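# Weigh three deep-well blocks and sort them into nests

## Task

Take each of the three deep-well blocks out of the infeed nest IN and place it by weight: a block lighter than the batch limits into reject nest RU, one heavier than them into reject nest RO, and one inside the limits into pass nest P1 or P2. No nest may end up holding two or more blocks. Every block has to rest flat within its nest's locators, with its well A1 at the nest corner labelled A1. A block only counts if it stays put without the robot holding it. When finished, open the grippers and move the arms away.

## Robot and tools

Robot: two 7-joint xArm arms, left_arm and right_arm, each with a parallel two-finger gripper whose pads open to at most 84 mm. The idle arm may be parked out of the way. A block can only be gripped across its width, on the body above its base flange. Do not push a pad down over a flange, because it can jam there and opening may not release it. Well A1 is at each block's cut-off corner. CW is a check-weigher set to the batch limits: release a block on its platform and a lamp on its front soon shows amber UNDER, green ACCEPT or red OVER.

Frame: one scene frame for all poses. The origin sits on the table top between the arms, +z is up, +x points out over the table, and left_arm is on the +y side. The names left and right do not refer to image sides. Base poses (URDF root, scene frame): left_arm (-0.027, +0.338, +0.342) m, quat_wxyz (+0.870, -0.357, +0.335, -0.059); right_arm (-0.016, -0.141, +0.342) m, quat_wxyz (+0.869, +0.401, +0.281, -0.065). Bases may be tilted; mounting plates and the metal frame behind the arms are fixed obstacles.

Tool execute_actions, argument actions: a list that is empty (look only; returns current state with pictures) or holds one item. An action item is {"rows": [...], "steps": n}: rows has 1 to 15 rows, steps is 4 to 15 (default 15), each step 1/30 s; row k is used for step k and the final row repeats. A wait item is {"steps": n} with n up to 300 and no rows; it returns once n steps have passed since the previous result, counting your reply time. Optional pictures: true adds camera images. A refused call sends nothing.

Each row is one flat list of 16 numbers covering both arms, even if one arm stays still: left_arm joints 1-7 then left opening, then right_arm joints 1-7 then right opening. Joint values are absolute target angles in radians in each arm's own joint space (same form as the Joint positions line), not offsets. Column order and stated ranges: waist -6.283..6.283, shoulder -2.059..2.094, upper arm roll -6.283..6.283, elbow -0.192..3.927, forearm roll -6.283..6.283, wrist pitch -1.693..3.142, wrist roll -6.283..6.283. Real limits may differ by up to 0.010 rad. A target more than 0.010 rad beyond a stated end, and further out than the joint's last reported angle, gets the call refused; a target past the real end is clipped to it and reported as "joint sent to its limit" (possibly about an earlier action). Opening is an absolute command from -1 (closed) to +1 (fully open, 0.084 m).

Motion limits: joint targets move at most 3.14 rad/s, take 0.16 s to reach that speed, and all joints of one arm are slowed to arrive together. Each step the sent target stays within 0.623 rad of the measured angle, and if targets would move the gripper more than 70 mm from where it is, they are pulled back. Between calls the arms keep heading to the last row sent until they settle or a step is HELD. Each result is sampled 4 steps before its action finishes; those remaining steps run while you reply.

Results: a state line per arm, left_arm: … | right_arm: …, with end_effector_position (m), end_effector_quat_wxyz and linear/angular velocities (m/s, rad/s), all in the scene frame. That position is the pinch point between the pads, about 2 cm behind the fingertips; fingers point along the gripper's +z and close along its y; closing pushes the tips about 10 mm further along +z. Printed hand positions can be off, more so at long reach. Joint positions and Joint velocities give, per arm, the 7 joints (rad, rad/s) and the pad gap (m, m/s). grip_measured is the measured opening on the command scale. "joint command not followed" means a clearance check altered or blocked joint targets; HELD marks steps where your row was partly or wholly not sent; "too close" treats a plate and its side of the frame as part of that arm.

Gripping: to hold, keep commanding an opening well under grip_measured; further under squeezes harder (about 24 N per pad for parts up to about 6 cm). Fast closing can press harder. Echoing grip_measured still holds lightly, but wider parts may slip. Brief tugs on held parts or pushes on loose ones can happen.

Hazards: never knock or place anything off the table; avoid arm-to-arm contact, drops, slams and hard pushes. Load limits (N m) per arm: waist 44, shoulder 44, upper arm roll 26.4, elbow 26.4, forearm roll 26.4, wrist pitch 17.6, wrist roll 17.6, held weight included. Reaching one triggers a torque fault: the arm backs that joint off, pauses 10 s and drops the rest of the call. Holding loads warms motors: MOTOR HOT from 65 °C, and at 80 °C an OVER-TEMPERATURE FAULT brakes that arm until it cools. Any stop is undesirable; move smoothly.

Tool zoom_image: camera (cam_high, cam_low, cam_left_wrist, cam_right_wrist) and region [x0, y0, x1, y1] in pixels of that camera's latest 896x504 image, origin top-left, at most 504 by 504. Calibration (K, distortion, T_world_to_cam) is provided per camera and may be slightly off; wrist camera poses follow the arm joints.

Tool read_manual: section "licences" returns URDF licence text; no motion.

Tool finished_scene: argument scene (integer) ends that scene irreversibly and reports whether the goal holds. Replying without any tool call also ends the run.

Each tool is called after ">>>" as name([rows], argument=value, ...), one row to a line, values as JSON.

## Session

>>> execute_actions(actions=[])

Scene clock: 0.00 s of 12600.00 s.
left_arm: end_effector_position=(+0.2459, -0.0316, +0.2174) grip_measured=+1.00 end_effector_quat_wxyz=(+0.285, +0.903, -0.183, +0.263) end_effector_velocity=(+0.000, -0.000, -0.000) end_effector_angular_velocity=(-0.000, +0.000, -0.000) | right_arm: end_effector_position=(+0.5000, -0.7732, +0.1447) grip_measured=+1.00 end_effector_quat_wxyz=(-0.221, +0.708, -0.577, +0.341) end_effector_velocity=(+0.001, +0.000, +0.000) end_effector_angular_velocity=(-0.002, -0.001, +0.002)
Joint positions: left_arm=[-0.515  0.849 -0.22   0.763  2.479  1.219 -2.391  0.084] | right_arm=[-0.076 -0.244 -0.603  1.265  1.749  0.424 -1.394  0.084]
Joint velocities: left_arm=[-0.001  0.     0.     0.001  0.    -0.001 -0.     0.   ] | right_arm=[-0.    -0.     0.001  0.     0.     0.001 -0.002 -0.   ]
camera_calibration (this result's frames):
cam_left_wrist: T_world_to_cam=[[-0.476552, -0.773866, 0.417169, 0.0306048], [-0.801948, 0.188206, -0.566973, 0.394339], [0.360248, -0.60474, -0.71029, 0.178469], [0, 0, 0, 1]] pos_world=[0.26653, 0.0573948, 0.337577]
cam_right_wrist: T_world_to_cam=[[-0.656578, -0.248553, -0.712129, 0.272232], [-0.112589, 0.965863, -0.233307, 0.901373], [0.745808, -0.0730063, -0.662148, -0.204194], [0, 0, 0, 1]] pos_world=[0.432516, -0.817846, 0.268954]

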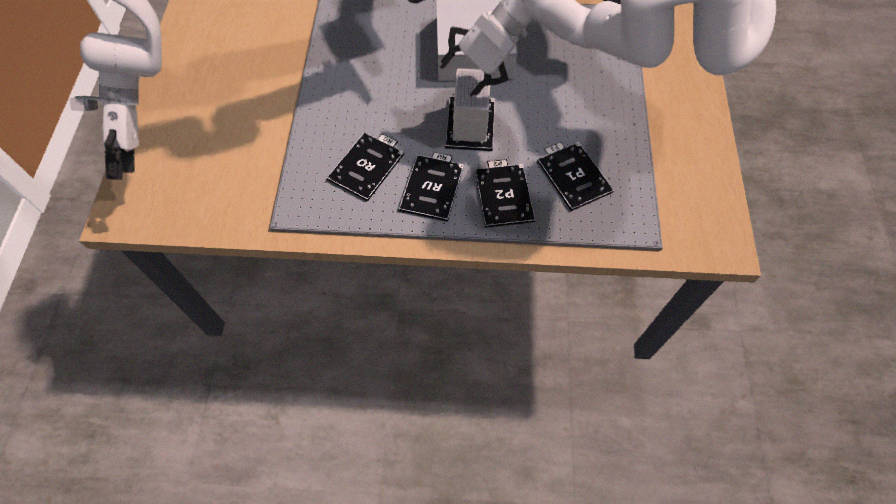

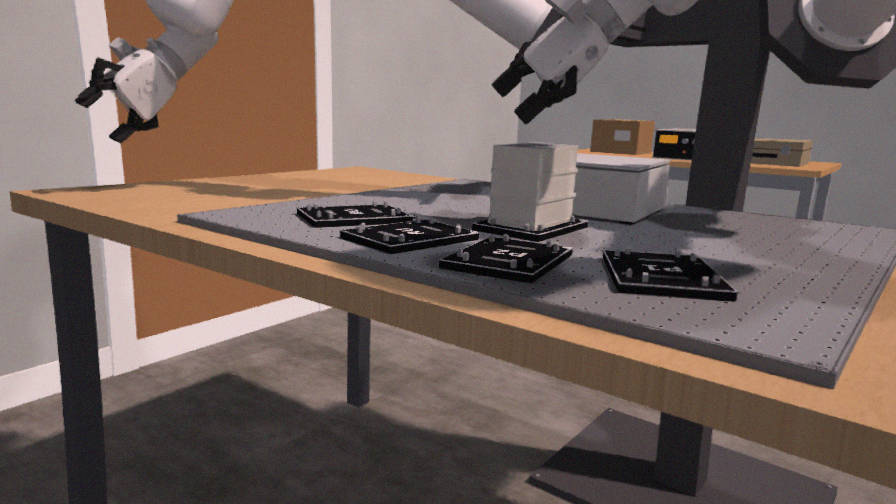

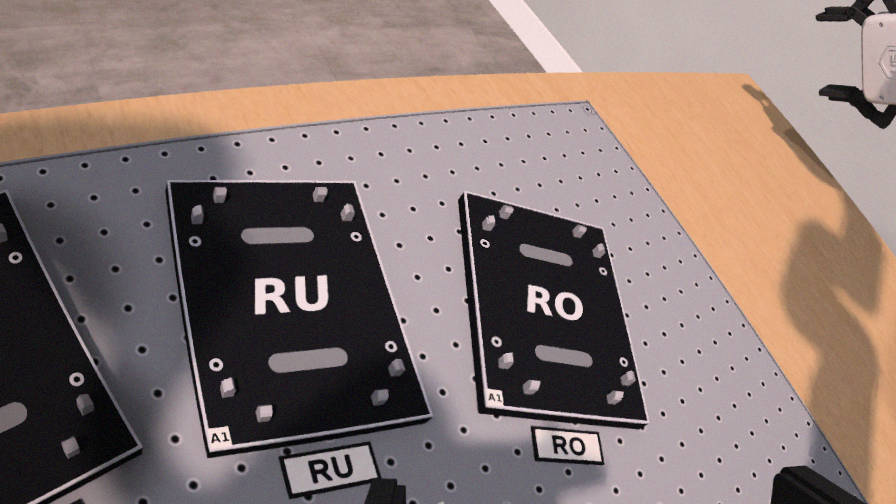

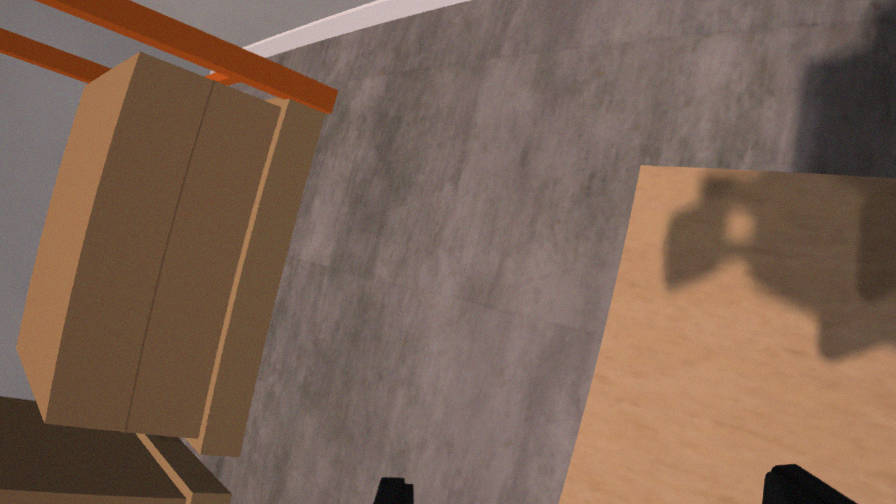

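>>> execute_actions([
  {"rows":[[-0.515,-0.3,-0.22,0.763,2.479,1.219,-2.391,1,-1.26,-0.5,2.45,1.035,3.1416,-0.515,-1.87,1]],"steps":15},
])

>>> execute_actions([
  {"steps":40},
], pictures=true)

Scene clock: 0.83 s of 12600.00 s.
left_arm: end_effector_position=(+0.4125, -0.0010, +0.2860) grip_measured=+1.00 end_effector_quat_wxyz=(+0.270, +0.886, -0.075, +0.369) end_effector_velocity=(+0.518, +0.177, +0.261) end_effector_angular_velocity=(-0.266, -0.482, +0.858) | right_arm: end_effector_position=(+0.3740, -0.7544, +0.1798) grip_measured=+1.00 end_effector_quat_wxyz=(-0.008, +0.680, -0.701, +0.215) end_effector_velocity=(-0.297, +0.369, +0.081) end_effector_angular_velocity=(+0.544, +1.526, -0.967)
Joint positions: left_arm=[-0.515  0.542 -0.22   0.764  2.479  1.219 -2.391  0.084] | right_arm=[-0.641 -0.42  -0.043  1.111  2.312 -0.127 -1.715  0.084]
Joint velocities: left_arm=[ 0.    -1.003 -0.003  0.013  0.001  0.004 -0.     0.   ] | right_arm=[-2.078 -0.349  2.08  -0.332  2.075 -1.673 -0.661  0.   ]
Steps of this call (steps 1 to 14: nothing new was sent; steps 15 to 25: the first 11 steps of this action). Readings (joint positions):
15: left_arm=[-0.515 0.848 -0.220 0.763 2.479 1.219 -2.391] | right_arm=[-0.077 -0.244 -0.602 1.264 1.750 0.423 -1.395]
16: left_arm=[-0.515 0.840 -0.220 0.761 2.479 1.218 -2.391] | right_arm=[-0.087 -0.248 -0.592 1.261 1.760 0.412 -1.404]
18: left_arm=[-0.515 0.782 -0.219 0.756 2.479 1.217 -2.391] | right_arm=[-0.158 -0.275 -0.517 1.233 1.833 0.339 -1.460]
22: left_arm=[-0.515 0.642 -0.220 0.763 2.479 1.219 -2.391] | right_arm=[-0.435 -0.375 -0.249 1.150 2.107 0.065 -1.634]
25: the state above

Scene clock: 2.17 s of 12600.00 s.
left_arm: end_effector_position=(+0.7002, +0.2965, +0.5424) grip_measured=+1.00 end_effector_quat_wxyz=(+0.199, +0.735, +0.222, +0.609) end_effector_velocity=(+0.002, +0.003, +0.001) end_effector_angular_velocity=(-0.001, -0.002, +0.008) | right_arm: end_effector_position=(+0.4535, -0.0903, +0.3334) grip_measured=+1.00 end_effector_quat_wxyz=(-0.280, +0.858, -0.422, -0.087) end_effector_velocity=(-0.204, +0.436, +0.268) end_effector_angular_velocity=(+0.500, -0.347, +0.997)
Joint positions: left_arm=[-0.515 -0.299 -0.22   0.763  2.479  1.219 -2.391  0.084] | right_arm=[-1.238 -0.497  1.785  1.038  3.108 -0.502 -1.865  0.084]
Joint velocities: left_arm=[-0.    -0.004  0.001  0.002  0.     0.002 -0.     0.   ] | right_arm=[-0.047 -0.007  1.236 -0.006  0.074 -0.029 -0.011 -0.   ]
Kept back: nothing.
Steps of this call (steps 1 to 4: the last 4 steps of your previous action; steps 5 to 40: the robot went on to your last target). Readings (joint positions):
1: left_arm=[-0.515 0.509 -0.220 0.764 2.479 1.219 -2.391] | right_arm=[-0.711 -0.431 0.027 1.100 2.382 -0.180 -1.736]
2: left_arm=[-0.515 0.476 -0.220 0.764 2.479 1.219 -2.391] | right_arm=[-0.781 -0.441 0.097 1.092 2.452 -0.225 -1.754]
4: left_arm=[-0.515 0.409 -0.220 0.764 2.479 1.219 -2.391] | right_arm=[-0.895 -0.455 0.227 1.078 2.582 -0.293 -1.781]
8: left_arm=[-0.515 0.277 -0.220 0.764 2.479 1.219 -2.391] | right_arm=[-1.010 -0.468 0.431 1.064 2.759 -0.363 -1.809]
40: the state above
camera_calibration (this result's frames):
cam_left_wrist: T_world_to_cam=[[0.0888896, -0.819538, 0.566089, -0.0978168], [-0.173804, -0.572382, -0.801356, 0.794002], [0.98076, -0.0271562, -0.193317, -0.442106], [0, 0, 0, 1]] pos_world=[0.580295, 0.362302, 0.606184]
cam_right_wrist: T_world_to_cam=[[-0.763921, -0.488416, -0.421751, 0.476001], [-0.638676, 0.665714, 0.385899, 0.285532], [0.0922865, 0.564159, -0.820493, 0.412029], [0, 0, 0, 1]] pos_world=[0.507965, -0.190046, 0.428634]

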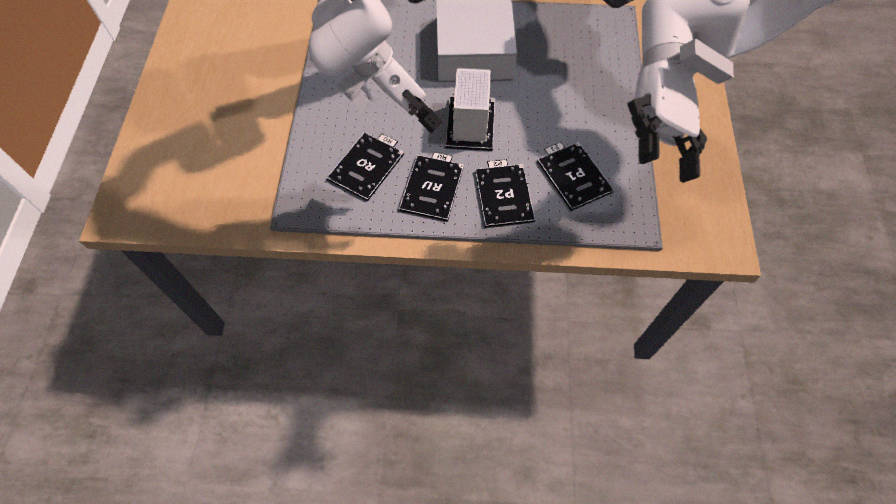

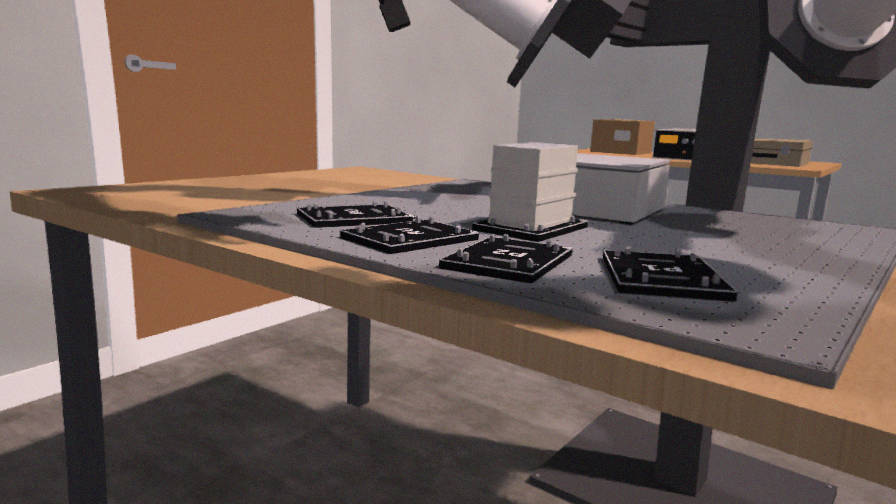

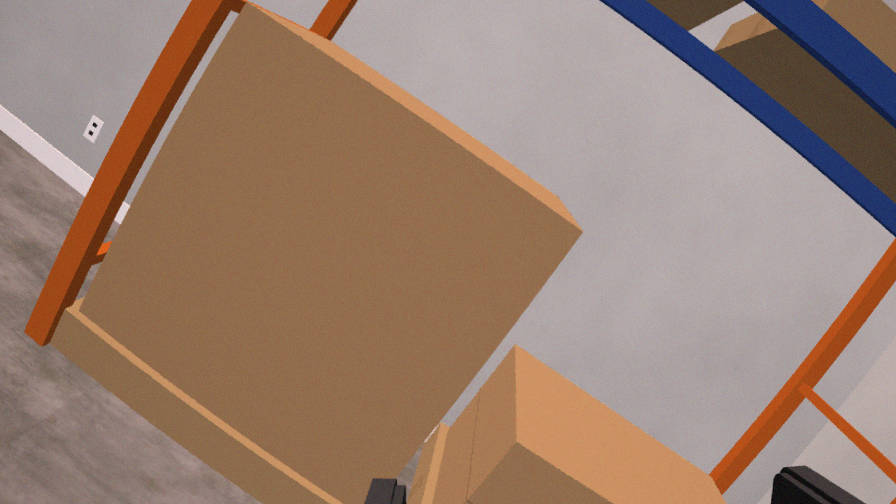

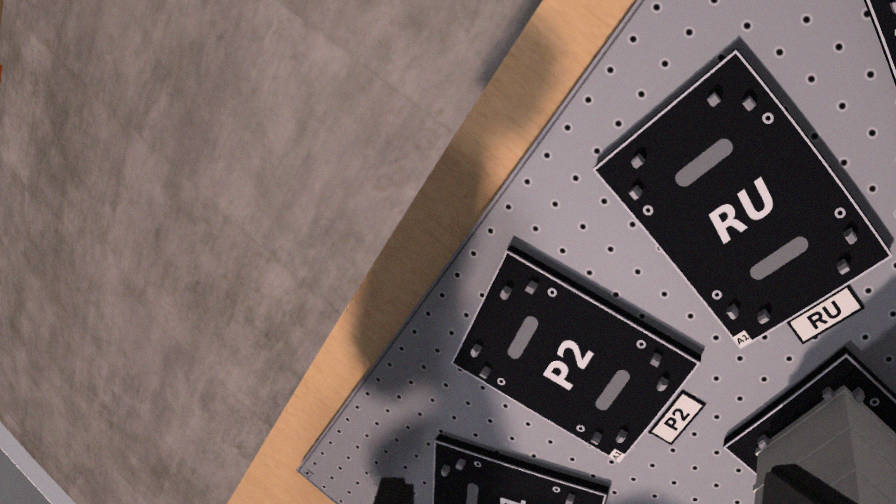

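>>> execute_actions([
  {"rows":[[-0.515,-0.7,-0.22,0.763,2.479,1.219,-2.391,1,-1.26,-1.398,2.45,1.035,3.1416,-0.515,-1.87,1]],"steps":15},
])

>>> execute_actions([
  {"steps":18},
])

>>> execute_actions([
  {"rows":[[-0.515,-0.7,-0.22,0.763,2.479,1.219,-2.391,1,-1.302,-1.449,2.455,1.047,3.1416,-0.467,-1.87,1]],"steps":15},
], pictures=true)

Scene clock: 2.73 s of 12600.00 s.
left_arm: end_effector_position=(+0.7156, +0.4535, +0.6356) grip_measured=+1.00 end_effector_quat_wxyz=(+0.164, +0.645, +0.325, +0.672) end_effector_velocity=(-0.039, +0.530, +0.287) end_effector_angular_velocity=(-0.265, -0.480, +0.852) | right_arm: end_effector_position=(+0.2804, +0.0471, +0.3237) grip_measured=+1.00 end_effector_quat_wxyz=(-0.189, +0.973, -0.127, -0.043) end_effector_velocity=(-0.296, -0.041, -0.419) end_effector_angular_velocity=(-1.309, -0.425, +0.928)
Joint positions: left_arm=[-0.515 -0.606 -0.22   0.764  2.479  1.219 -2.391  0.084] | right_arm=[-1.254 -0.951  2.309  1.036  3.135 -0.512 -1.869  0.084]
Joint velocities: left_arm=[-0.001 -1.005 -0.     0.007  0.     0.002  0.     0.   ] | right_arm=[-0.027 -1.591  0.481 -0.016  0.022 -0.009 -0.004 -0.   ]
Steps of this call (steps 1 to 6: the robot went on to your last target; steps 7 to 17: the first 11 steps of this action). Readings (joint positions):
7: left_arm=[-0.515 -0.301 -0.220 0.763 2.479 1.219 -2.391] | right_arm=[-1.248 -0.499 2.073 1.037 3.123 -0.508 -1.867]
8: left_arm=[-0.515 -0.308 -0.220 0.761 2.479 1.218 -2.391] | right_arm=[-1.248 -0.506 2.109 1.037 3.125 -0.508 -1.867]
10: left_arm=[-0.514 -0.366 -0.219 0.757 2.479 1.217 -2.391] | right_arm=[-1.249 -0.569 2.160 1.041 3.128 -0.510 -1.868]
14: left_arm=[-0.515 -0.506 -0.220 0.764 2.479 1.219 -2.391] | right_arm=[-1.252 -0.791 2.258 1.037 3.132 -0.511 -1.868]
17: the state above

Scene clock: 3.33 s of 12600.00 s.
left_arm: end_effector_position=(+0.7091, +0.5018, +0.6608) grip_measured=+1.00 end_effector_quat_wxyz=(+0.152, +0.615, +0.353, +0.688) end_effector_velocity=(-0.000, +0.002, +0.002) end_effector_angular_velocity=(-0.001, -0.003, +0.003) | right_arm: end_effector_position=(+0.2025, +0.0031, +0.2021) grip_measured=+1.00 end_effector_quat_wxyz=(-0.006, +1.000, +0.003, +0.001) end_effector_velocity=(-0.009, -0.006, -0.006) end_effector_angular_velocity=(-0.021, +0.008, +0.017)
Joint positions: left_arm=[-0.515 -0.699 -0.22   0.763  2.479  1.219 -2.391  0.084] | right_arm=[-1.26  -1.395  2.448  1.036  3.141 -0.515 -1.87   0.084]
Joint velocities: left_arm=[-0.    -0.004 -0.001  0.     0.     0.     0.     0.   ] | right_arm=[-0.002 -0.015  0.017 -0.01   0.001  0.001 -0.    -0.   ]
Kept back: nothing.
Steps of this call (steps 1 to 4: the last 4 steps of your previous action; steps 5 to 18: the robot went on to your last target). Readings (joint positions):
1: left_arm=[-0.515 -0.639 -0.220 0.764 2.479 1.219 -2.391] | right_arm=[-1.255 -1.004 2.325 1.036 3.135 -0.512 -1.869]
2: left_arm=[-0.515 -0.668 -0.220 0.765 2.479 1.220 -2.391] | right_arm=[-1.256 -1.056 2.342 1.035 3.136 -0.513 -1.869]
4: left_arm=[-0.516 -0.698 -0.221 0.768 2.479 1.221 -2.391] | right_arm=[-1.257 -1.158 2.374 1.035 3.138 -0.513 -1.869]
8: left_arm=[-0.515 -0.698 -0.220 0.761 2.479 1.218 -2.391] | right_arm=[-1.260 -1.346 2.434 1.033 3.141 -0.514 -1.870]
18: the state above

Scene clock: 3.70 s of 12600.00 s.
left_arm: end_effector_position=(+0.7091, +0.5021, +0.6610) grip_measured=+1.00 end_effector_quat_wxyz=(+0.152, +0.615, +0.354, +0.688) end_effector_velocity=(+0.000, +0.000, -0.000) end_effector_angular_velocity=(-0.000, +0.000, +0.000) | right_arm: end_effector_position=(+0.2019, +0.0017, +0.1765) grip_measured=+1.00 end_effector_quat_wxyz=(-0.002, +1.000, +0.003, +0.000) end_effector_velocity=(+0.001, +0.003, +0.003) end_effector_angular_velocity=(+0.009, -0.004, +0.001)
Joint positions: left_arm=[-0.515 -0.7   -0.22   0.763  2.479  1.219 -2.391  0.084] | right_arm=[-1.302 -1.448  2.455  1.048  3.142 -0.467 -1.87   0.084]
Joint velocities: left_arm=[-0.    -0.001  0.001 -0.     0.    -0.001 -0.     0.   ] | right_arm=[ 0.005  0.004 -0.     0.003 -0.001  0.     0.001 -0.   ]
Steps of this call (steps 1 to 11: the first 11 steps of this action). Readings (joint positions):
1: left_arm=[-0.515 -0.700 -0.220 0.763 2.479 1.219 -2.391] | right_arm=[-1.260 -1.396 2.449 1.036 3.141 -0.514 -1.870]
2: left_arm=[-0.515 -0.700 -0.220 0.763 2.479 1.219 -2.391] | right_arm=[-1.266 -1.404 2.450 1.039 3.141 -0.505 -1.870]
4: left_arm=[-0.515 -0.700 -0.220 0.763 2.479 1.219 -2.391] | right_arm=[-1.292 -1.435 2.453 1.046 3.142 -0.478 -1.870]
8: left_arm=[-0.515 -0.700 -0.220 0.763 2.479 1.219 -2.391] | right_arm=[-1.303 -1.450 2.455 1.045 3.142 -0.468 -1.870]
11: the state above
camera_calibration (this result's frames):
cam_left_wrist: T_world_to_cam=[[0.229018, -0.699568, 0.676872, -0.229989], [0.18347, -0.651869, -0.735803, 0.751499], [0.955976, 0.292698, -0.0209404, -0.679317], [0, 0, 0, 1]] pos_world=[0.564204, 0.527821, 0.694403]
cam_right_wrist: T_world_to_cam=[[0.0182731, -0.999697, -0.0164883, 0.0339742], [-0.99982, -0.0183562, 0.00489907, 0.265505], [-0.00520025, 0.0163958, -0.999852, 0.306894], [0, 0, 0, 1]] pos_world=[0.266432, 0.0338058, 0.306108]

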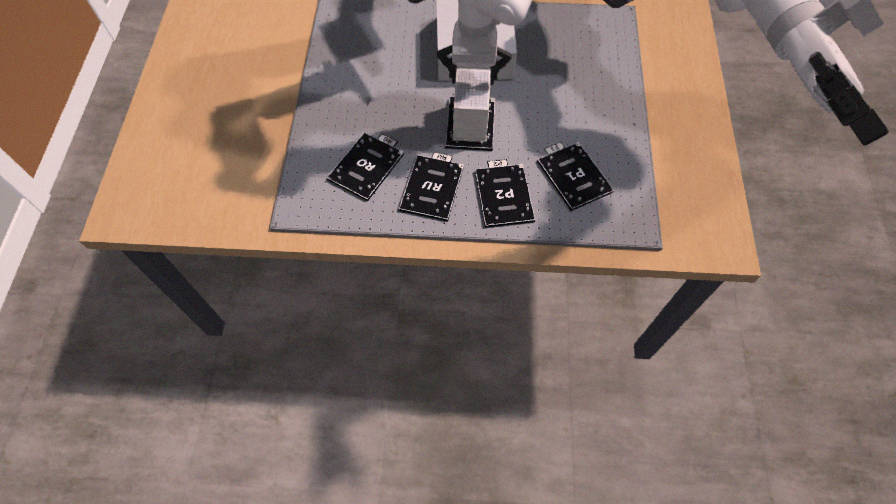

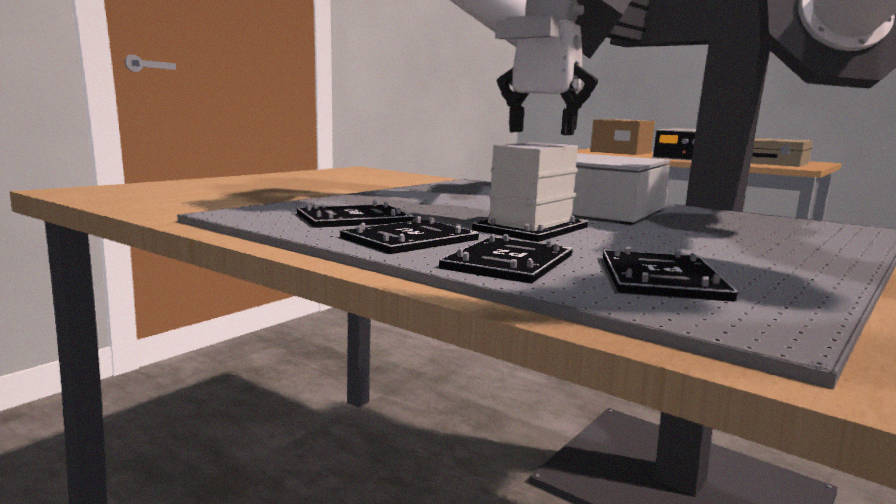

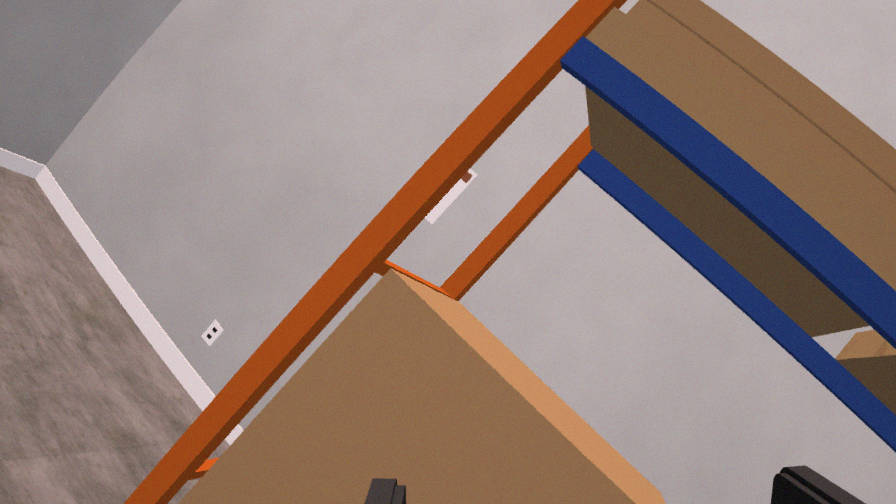

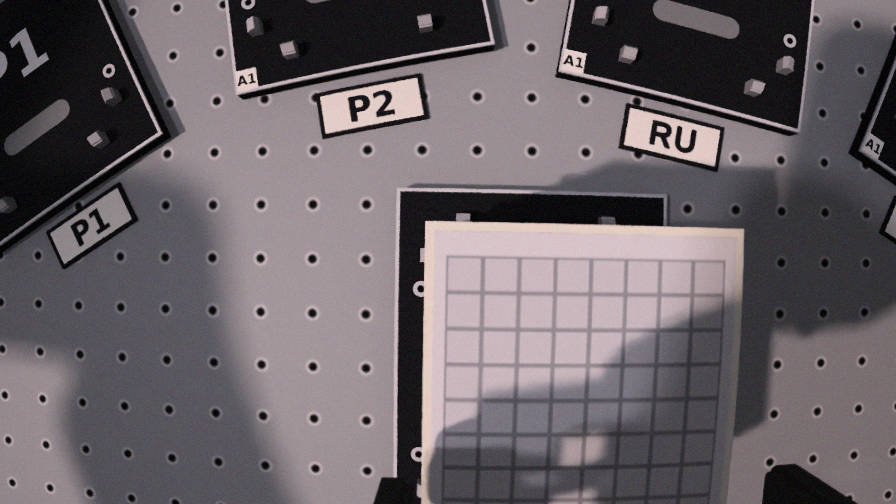

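>>> execute_actions([
  {"rows":[[-0.515,-0.7,-0.22,0.763,2.479,1.219,-2.391,1,-1.315,-1.443,2.435,1.053,3.1416,-0.469,-1.881,1],[-0.515,-0.7,-0.22,0.763,2.479,1.219,-2.391,1,-1.315,-1.443,2.435,1.053,3.1416,-0.469,-1.881,1],[-0.515,-0.7,-0.22,0.763,2.479,1.219,-2.391,1,-1.315,-1.443,2.435,1.053,3.1416,-0.469,-1.881,1],[-0.515,-0.7,-0.22,0.763,2.479,1.219,-2.391,1,-1.329,-1.4595,2.4365,1.0595,3.1416,-0.455,-1.881,1]],"steps":15},
], pictures=true)

Scene clock: 4.83 s of 12600.00 s.
left_arm: end_effector_position=(+0.7091, +0.5022, +0.6610) grip_measured=+1.00 end_effector_quat_wxyz=(+0.152, +0.615, +0.354, +0.688) end_effector_velocity=(+0.000, -0.000, -0.000) end_effector_angular_velocity=(-0.000, +0.001, -0.001) | right_arm: end_effector_position=(+0.2107, -0.0002, +0.1680) grip_measured=+1.00 end_effector_quat_wxyz=(-0.001, +1.000, -0.004, +0.000) end_effector_velocity=(+0.003, +0.009, +0.005) end_effector_angular_velocity=(+0.022, -0.008, -0.000)
Joint positions: left_arm=[-0.515 -0.7   -0.22   0.763  2.479  1.219 -2.391  0.084] | right_arm=[-1.329 -1.46   2.437  1.059  3.142 -0.455 -1.881  0.084]
Joint velocities: left_arm=[ 0.     0.001  0.001  0.001  0.    -0.002  0.     0.   ] | right_arm=[ 0.008  0.006 -0.     0.012  0.     0.002  0.001  0.   ]
Steps of this call (steps 1 to 4: the last 4 steps of your previous action; steps 5 to 15: the robot went on to your last target; steps 16 to 23: nothing new was sent; steps 24 to 34: the first 11 steps of this action). Readings (joint positions):
24: left_arm=[-0.515 -0.700 -0.220 0.763 2.479 1.219 -2.391] | right_arm=[-1.302 -1.449 2.454 1.047 3.142 -0.467 -1.871]
25: left_arm=[-0.515 -0.700 -0.220 0.763 2.479 1.219 -2.391] | right_arm=[-1.305 -1.448 2.451 1.049 3.142 -0.468 -1.874]
27: left_arm=[-0.515 -0.700 -0.220 0.763 2.479 1.219 -2.391] | right_arm=[-1.313 -1.445 2.438 1.052 3.142 -0.468 -1.879]
31: left_arm=[-0.515 -0.700 -0.220 0.763 2.479 1.219 -2.391] | right_arm=[-1.329 -1.459 2.436 1.058 3.142 -0.456 -1.881]
34: the state above
camera_calibration (this result's frames):
cam_left_wrist: T_world_to_cam=[[0.229036, -0.699537, 0.676898, -0.230024], [0.183539, -0.651875, -0.73578, 0.751479], [0.955958, 0.292757, -0.0209104, -0.679362], [0, 0, 0, 1]] pos_world=[0.564199, 0.527849, 0.69442]
cam_right_wrist: T_world_to_cam=[[0.00412813, -0.9999, -0.0135565, 0.0342917], [-0.999977, -0.00420099, 0.00535053, 0.274315], [-0.00540695, 0.0135341, -0.999894, 0.298454], [0, 0, 0, 1]] pos_world=[0.27578, 0.0314013, 0.297419]

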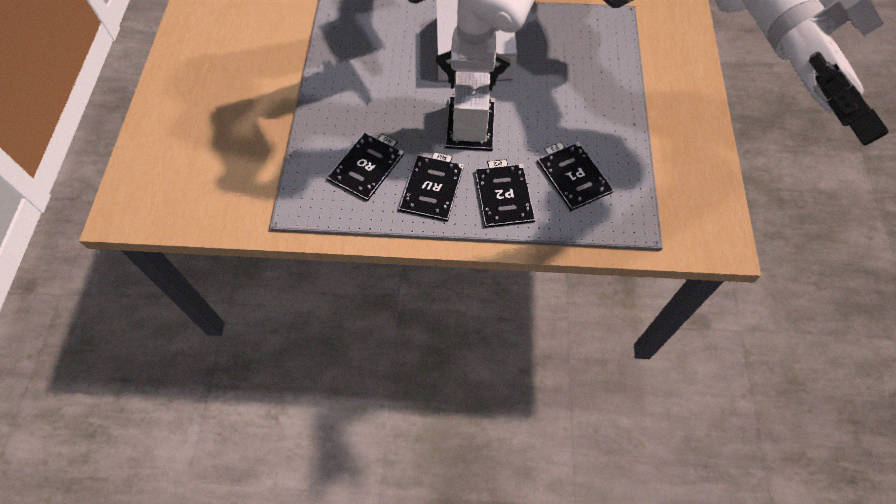

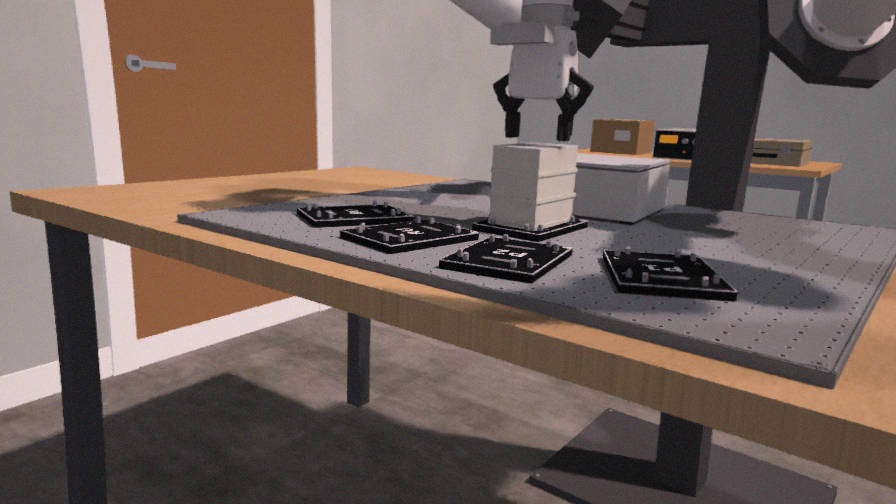

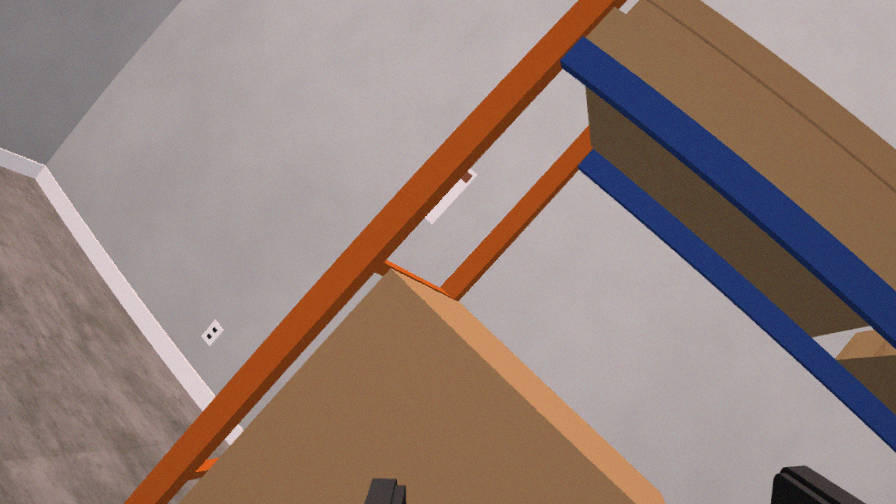

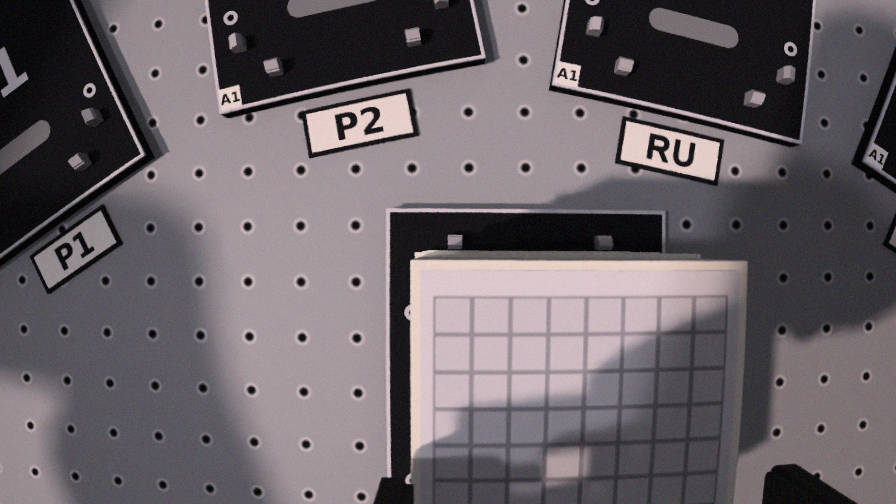

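>>> execute_actions([
  {"rows":[[-0.515,-0.7,-0.22,0.763,2.479,1.219,-2.391,1,-1.330,-1.461,2.4365,1.0625,3.1416,-0.456,-1.881,1],[-0.515,-0.7,-0.22,0.763,2.479,1.219,-2.391,1,-1.330,-1.461,2.4365,1.0625,3.1416,-0.456,-1.881,1],[-0.515,-0.7,-0.22,0.763,2.479,1.219,-2.391,1,-1.344,-1.4773,2.438,1.069,3.1416,-0.442,-1.881,1],[-0.515,-0.7,-0.22,0.763,2.479,1.219,-2.391,1,-1.344,-1.4773,2.438,1.069,3.1416,-0.442,-1.881,1],[-0.515,-0.7,-0.22,0.763,2.479,1.219,-2.391,1,-1.344,-1.4773,2.438,1.069,3.1416,-0.442,-1.881,1],[-0.515,-0.7,-0.22,0.763,2.479,1.219,-2.391,1,-1.3625,-1.499,2.4396,1.078,3.1416,-0.4235,-1.881,1]],"steps":15},
], pictures=true)

Scene clock: 5.43 s of 12600.00 s.
left_arm: end_effector_position=(+0.7091, +0.5022, +0.6610) grip_measured=+1.00 end_effector_quat_wxyz=(+0.152, +0.615, +0.354, +0.688) end_effector_velocity=(+0.000, +0.001, +0.001) end_effector_angular_velocity=(-0.001, -0.001, +0.003) | right_arm: end_effector_position=(+0.2110, +0.0003, +0.1498) grip_measured=+1.00 end_effector_quat_wxyz=(+0.001, +1.000, -0.004, -0.000) end_effector_velocity=(+0.001, +0.005, -0.004) end_effector_angular_velocity=(+0.010, -0.003, +0.000)
Joint positions: left_arm=[-0.515 -0.7   -0.22   0.763  2.479  1.219 -2.391  0.084] | right_arm=[-1.363 -1.499  2.44   1.077  3.142 -0.424 -1.881  0.084]
Joint velocities: left_arm=[-0.    -0.001 -0.     0.001 -0.     0.001  0.     0.   ] | right_arm=[-0.007 -0.01   0.001  0.011  0.001  0.011 -0.    -0.   ]
Steps of this call (steps 1 to 4: the last 4 steps of your previous action; steps 5 to 7: the robot went on to your last target; steps 8 to 18: the first 11 steps of this action). Readings (joint positions):
8: left_arm=[-0.515 -0.700 -0.220 0.763 2.479 1.219 -2.391] | right_arm=[-1.329 -1.460 2.437 1.060 3.142 -0.455 -1.881]
9: left_arm=[-0.515 -0.700 -0.220 0.763 2.479 1.219 -2.391] | right_arm=[-1.329 -1.460 2.437 1.061 3.142 -0.455 -1.881]
11: left_arm=[-0.515 -0.700 -0.220 0.763 2.479 1.219 -2.391] | right_arm=[-1.334 -1.465 2.437 1.065 3.142 -0.451 -1.881]
15: left_arm=[-0.515 -0.700 -0.220 0.763 2.479 1.219 -2.391] | right_arm=[-1.355 -1.490 2.439 1.075 3.142 -0.431 -1.881]
18: the state above
camera_calibration (this result's frames):
cam_left_wrist: T_world_to_cam=[[0.229036, -0.699537, 0.676898, -0.230024], [0.183539, -0.651875, -0.73578, 0.751479], [0.955958, 0.292757, -0.0209103, -0.679362], [0, 0, 0, 1]] pos_world=[0.564199, 0.527849, 0.69442]
cam_right_wrist: T_world_to_cam=[[0.00388151, -0.999934, -0.0108058, 0.0341792], [-0.999973, -0.00394796, 0.00613459, 0.274597], [-0.00617685, 0.0107817, -0.999923, 0.280394], [0, 0, 0, 1]] pos_world=[0.276189, 0.0322379, 0.279057]

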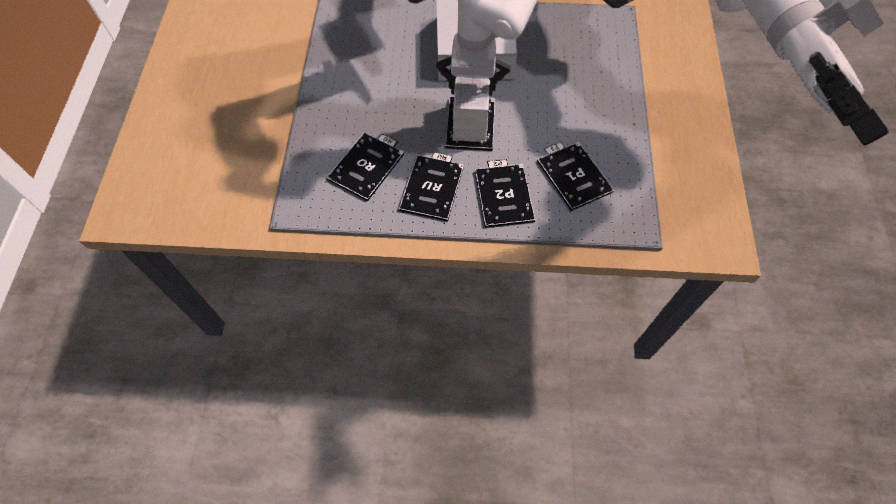

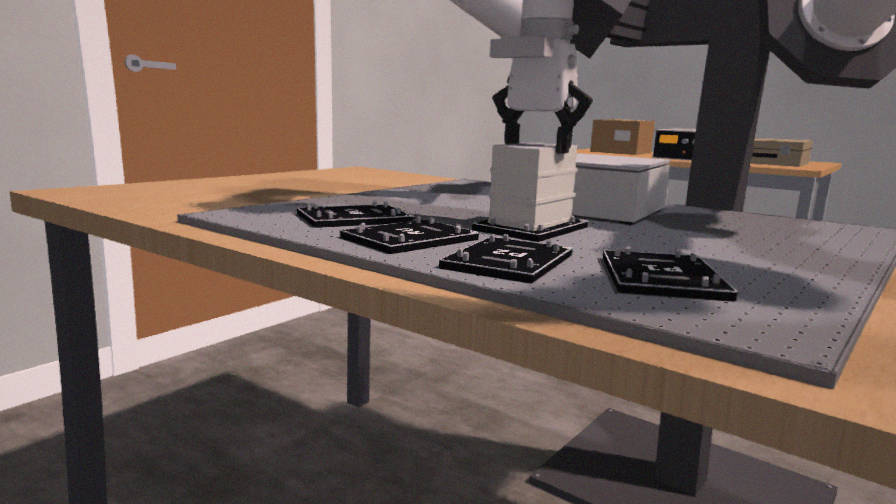

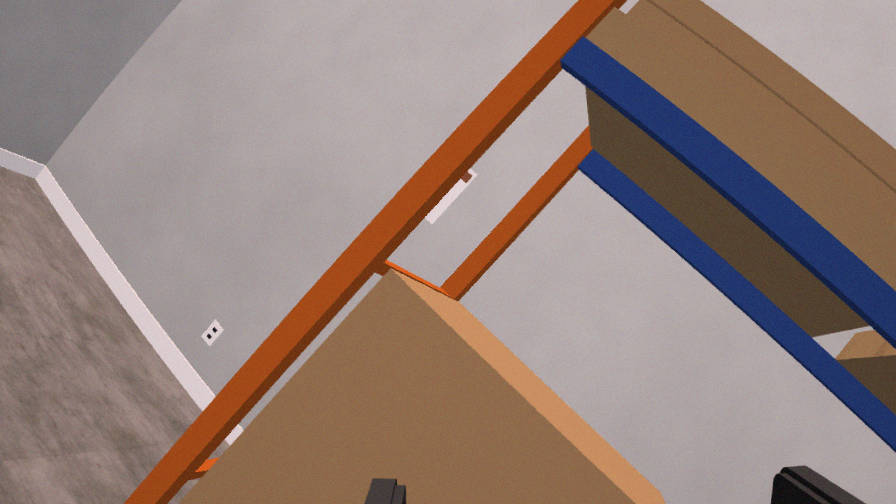

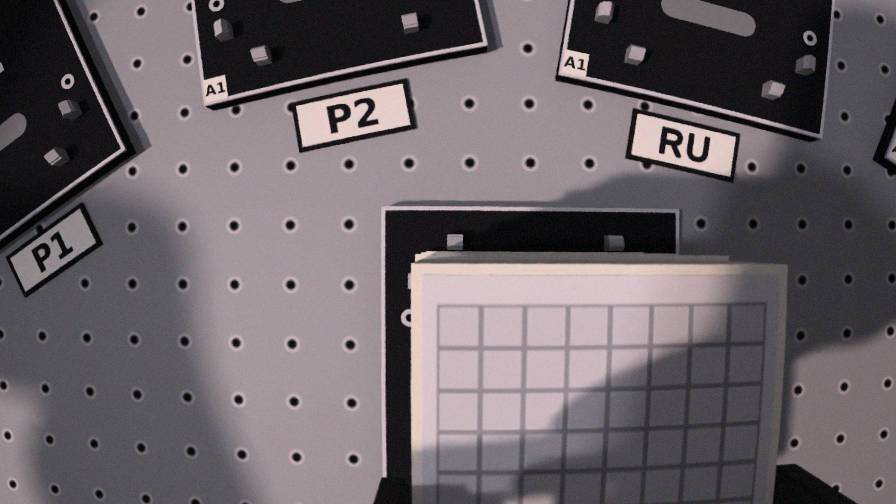

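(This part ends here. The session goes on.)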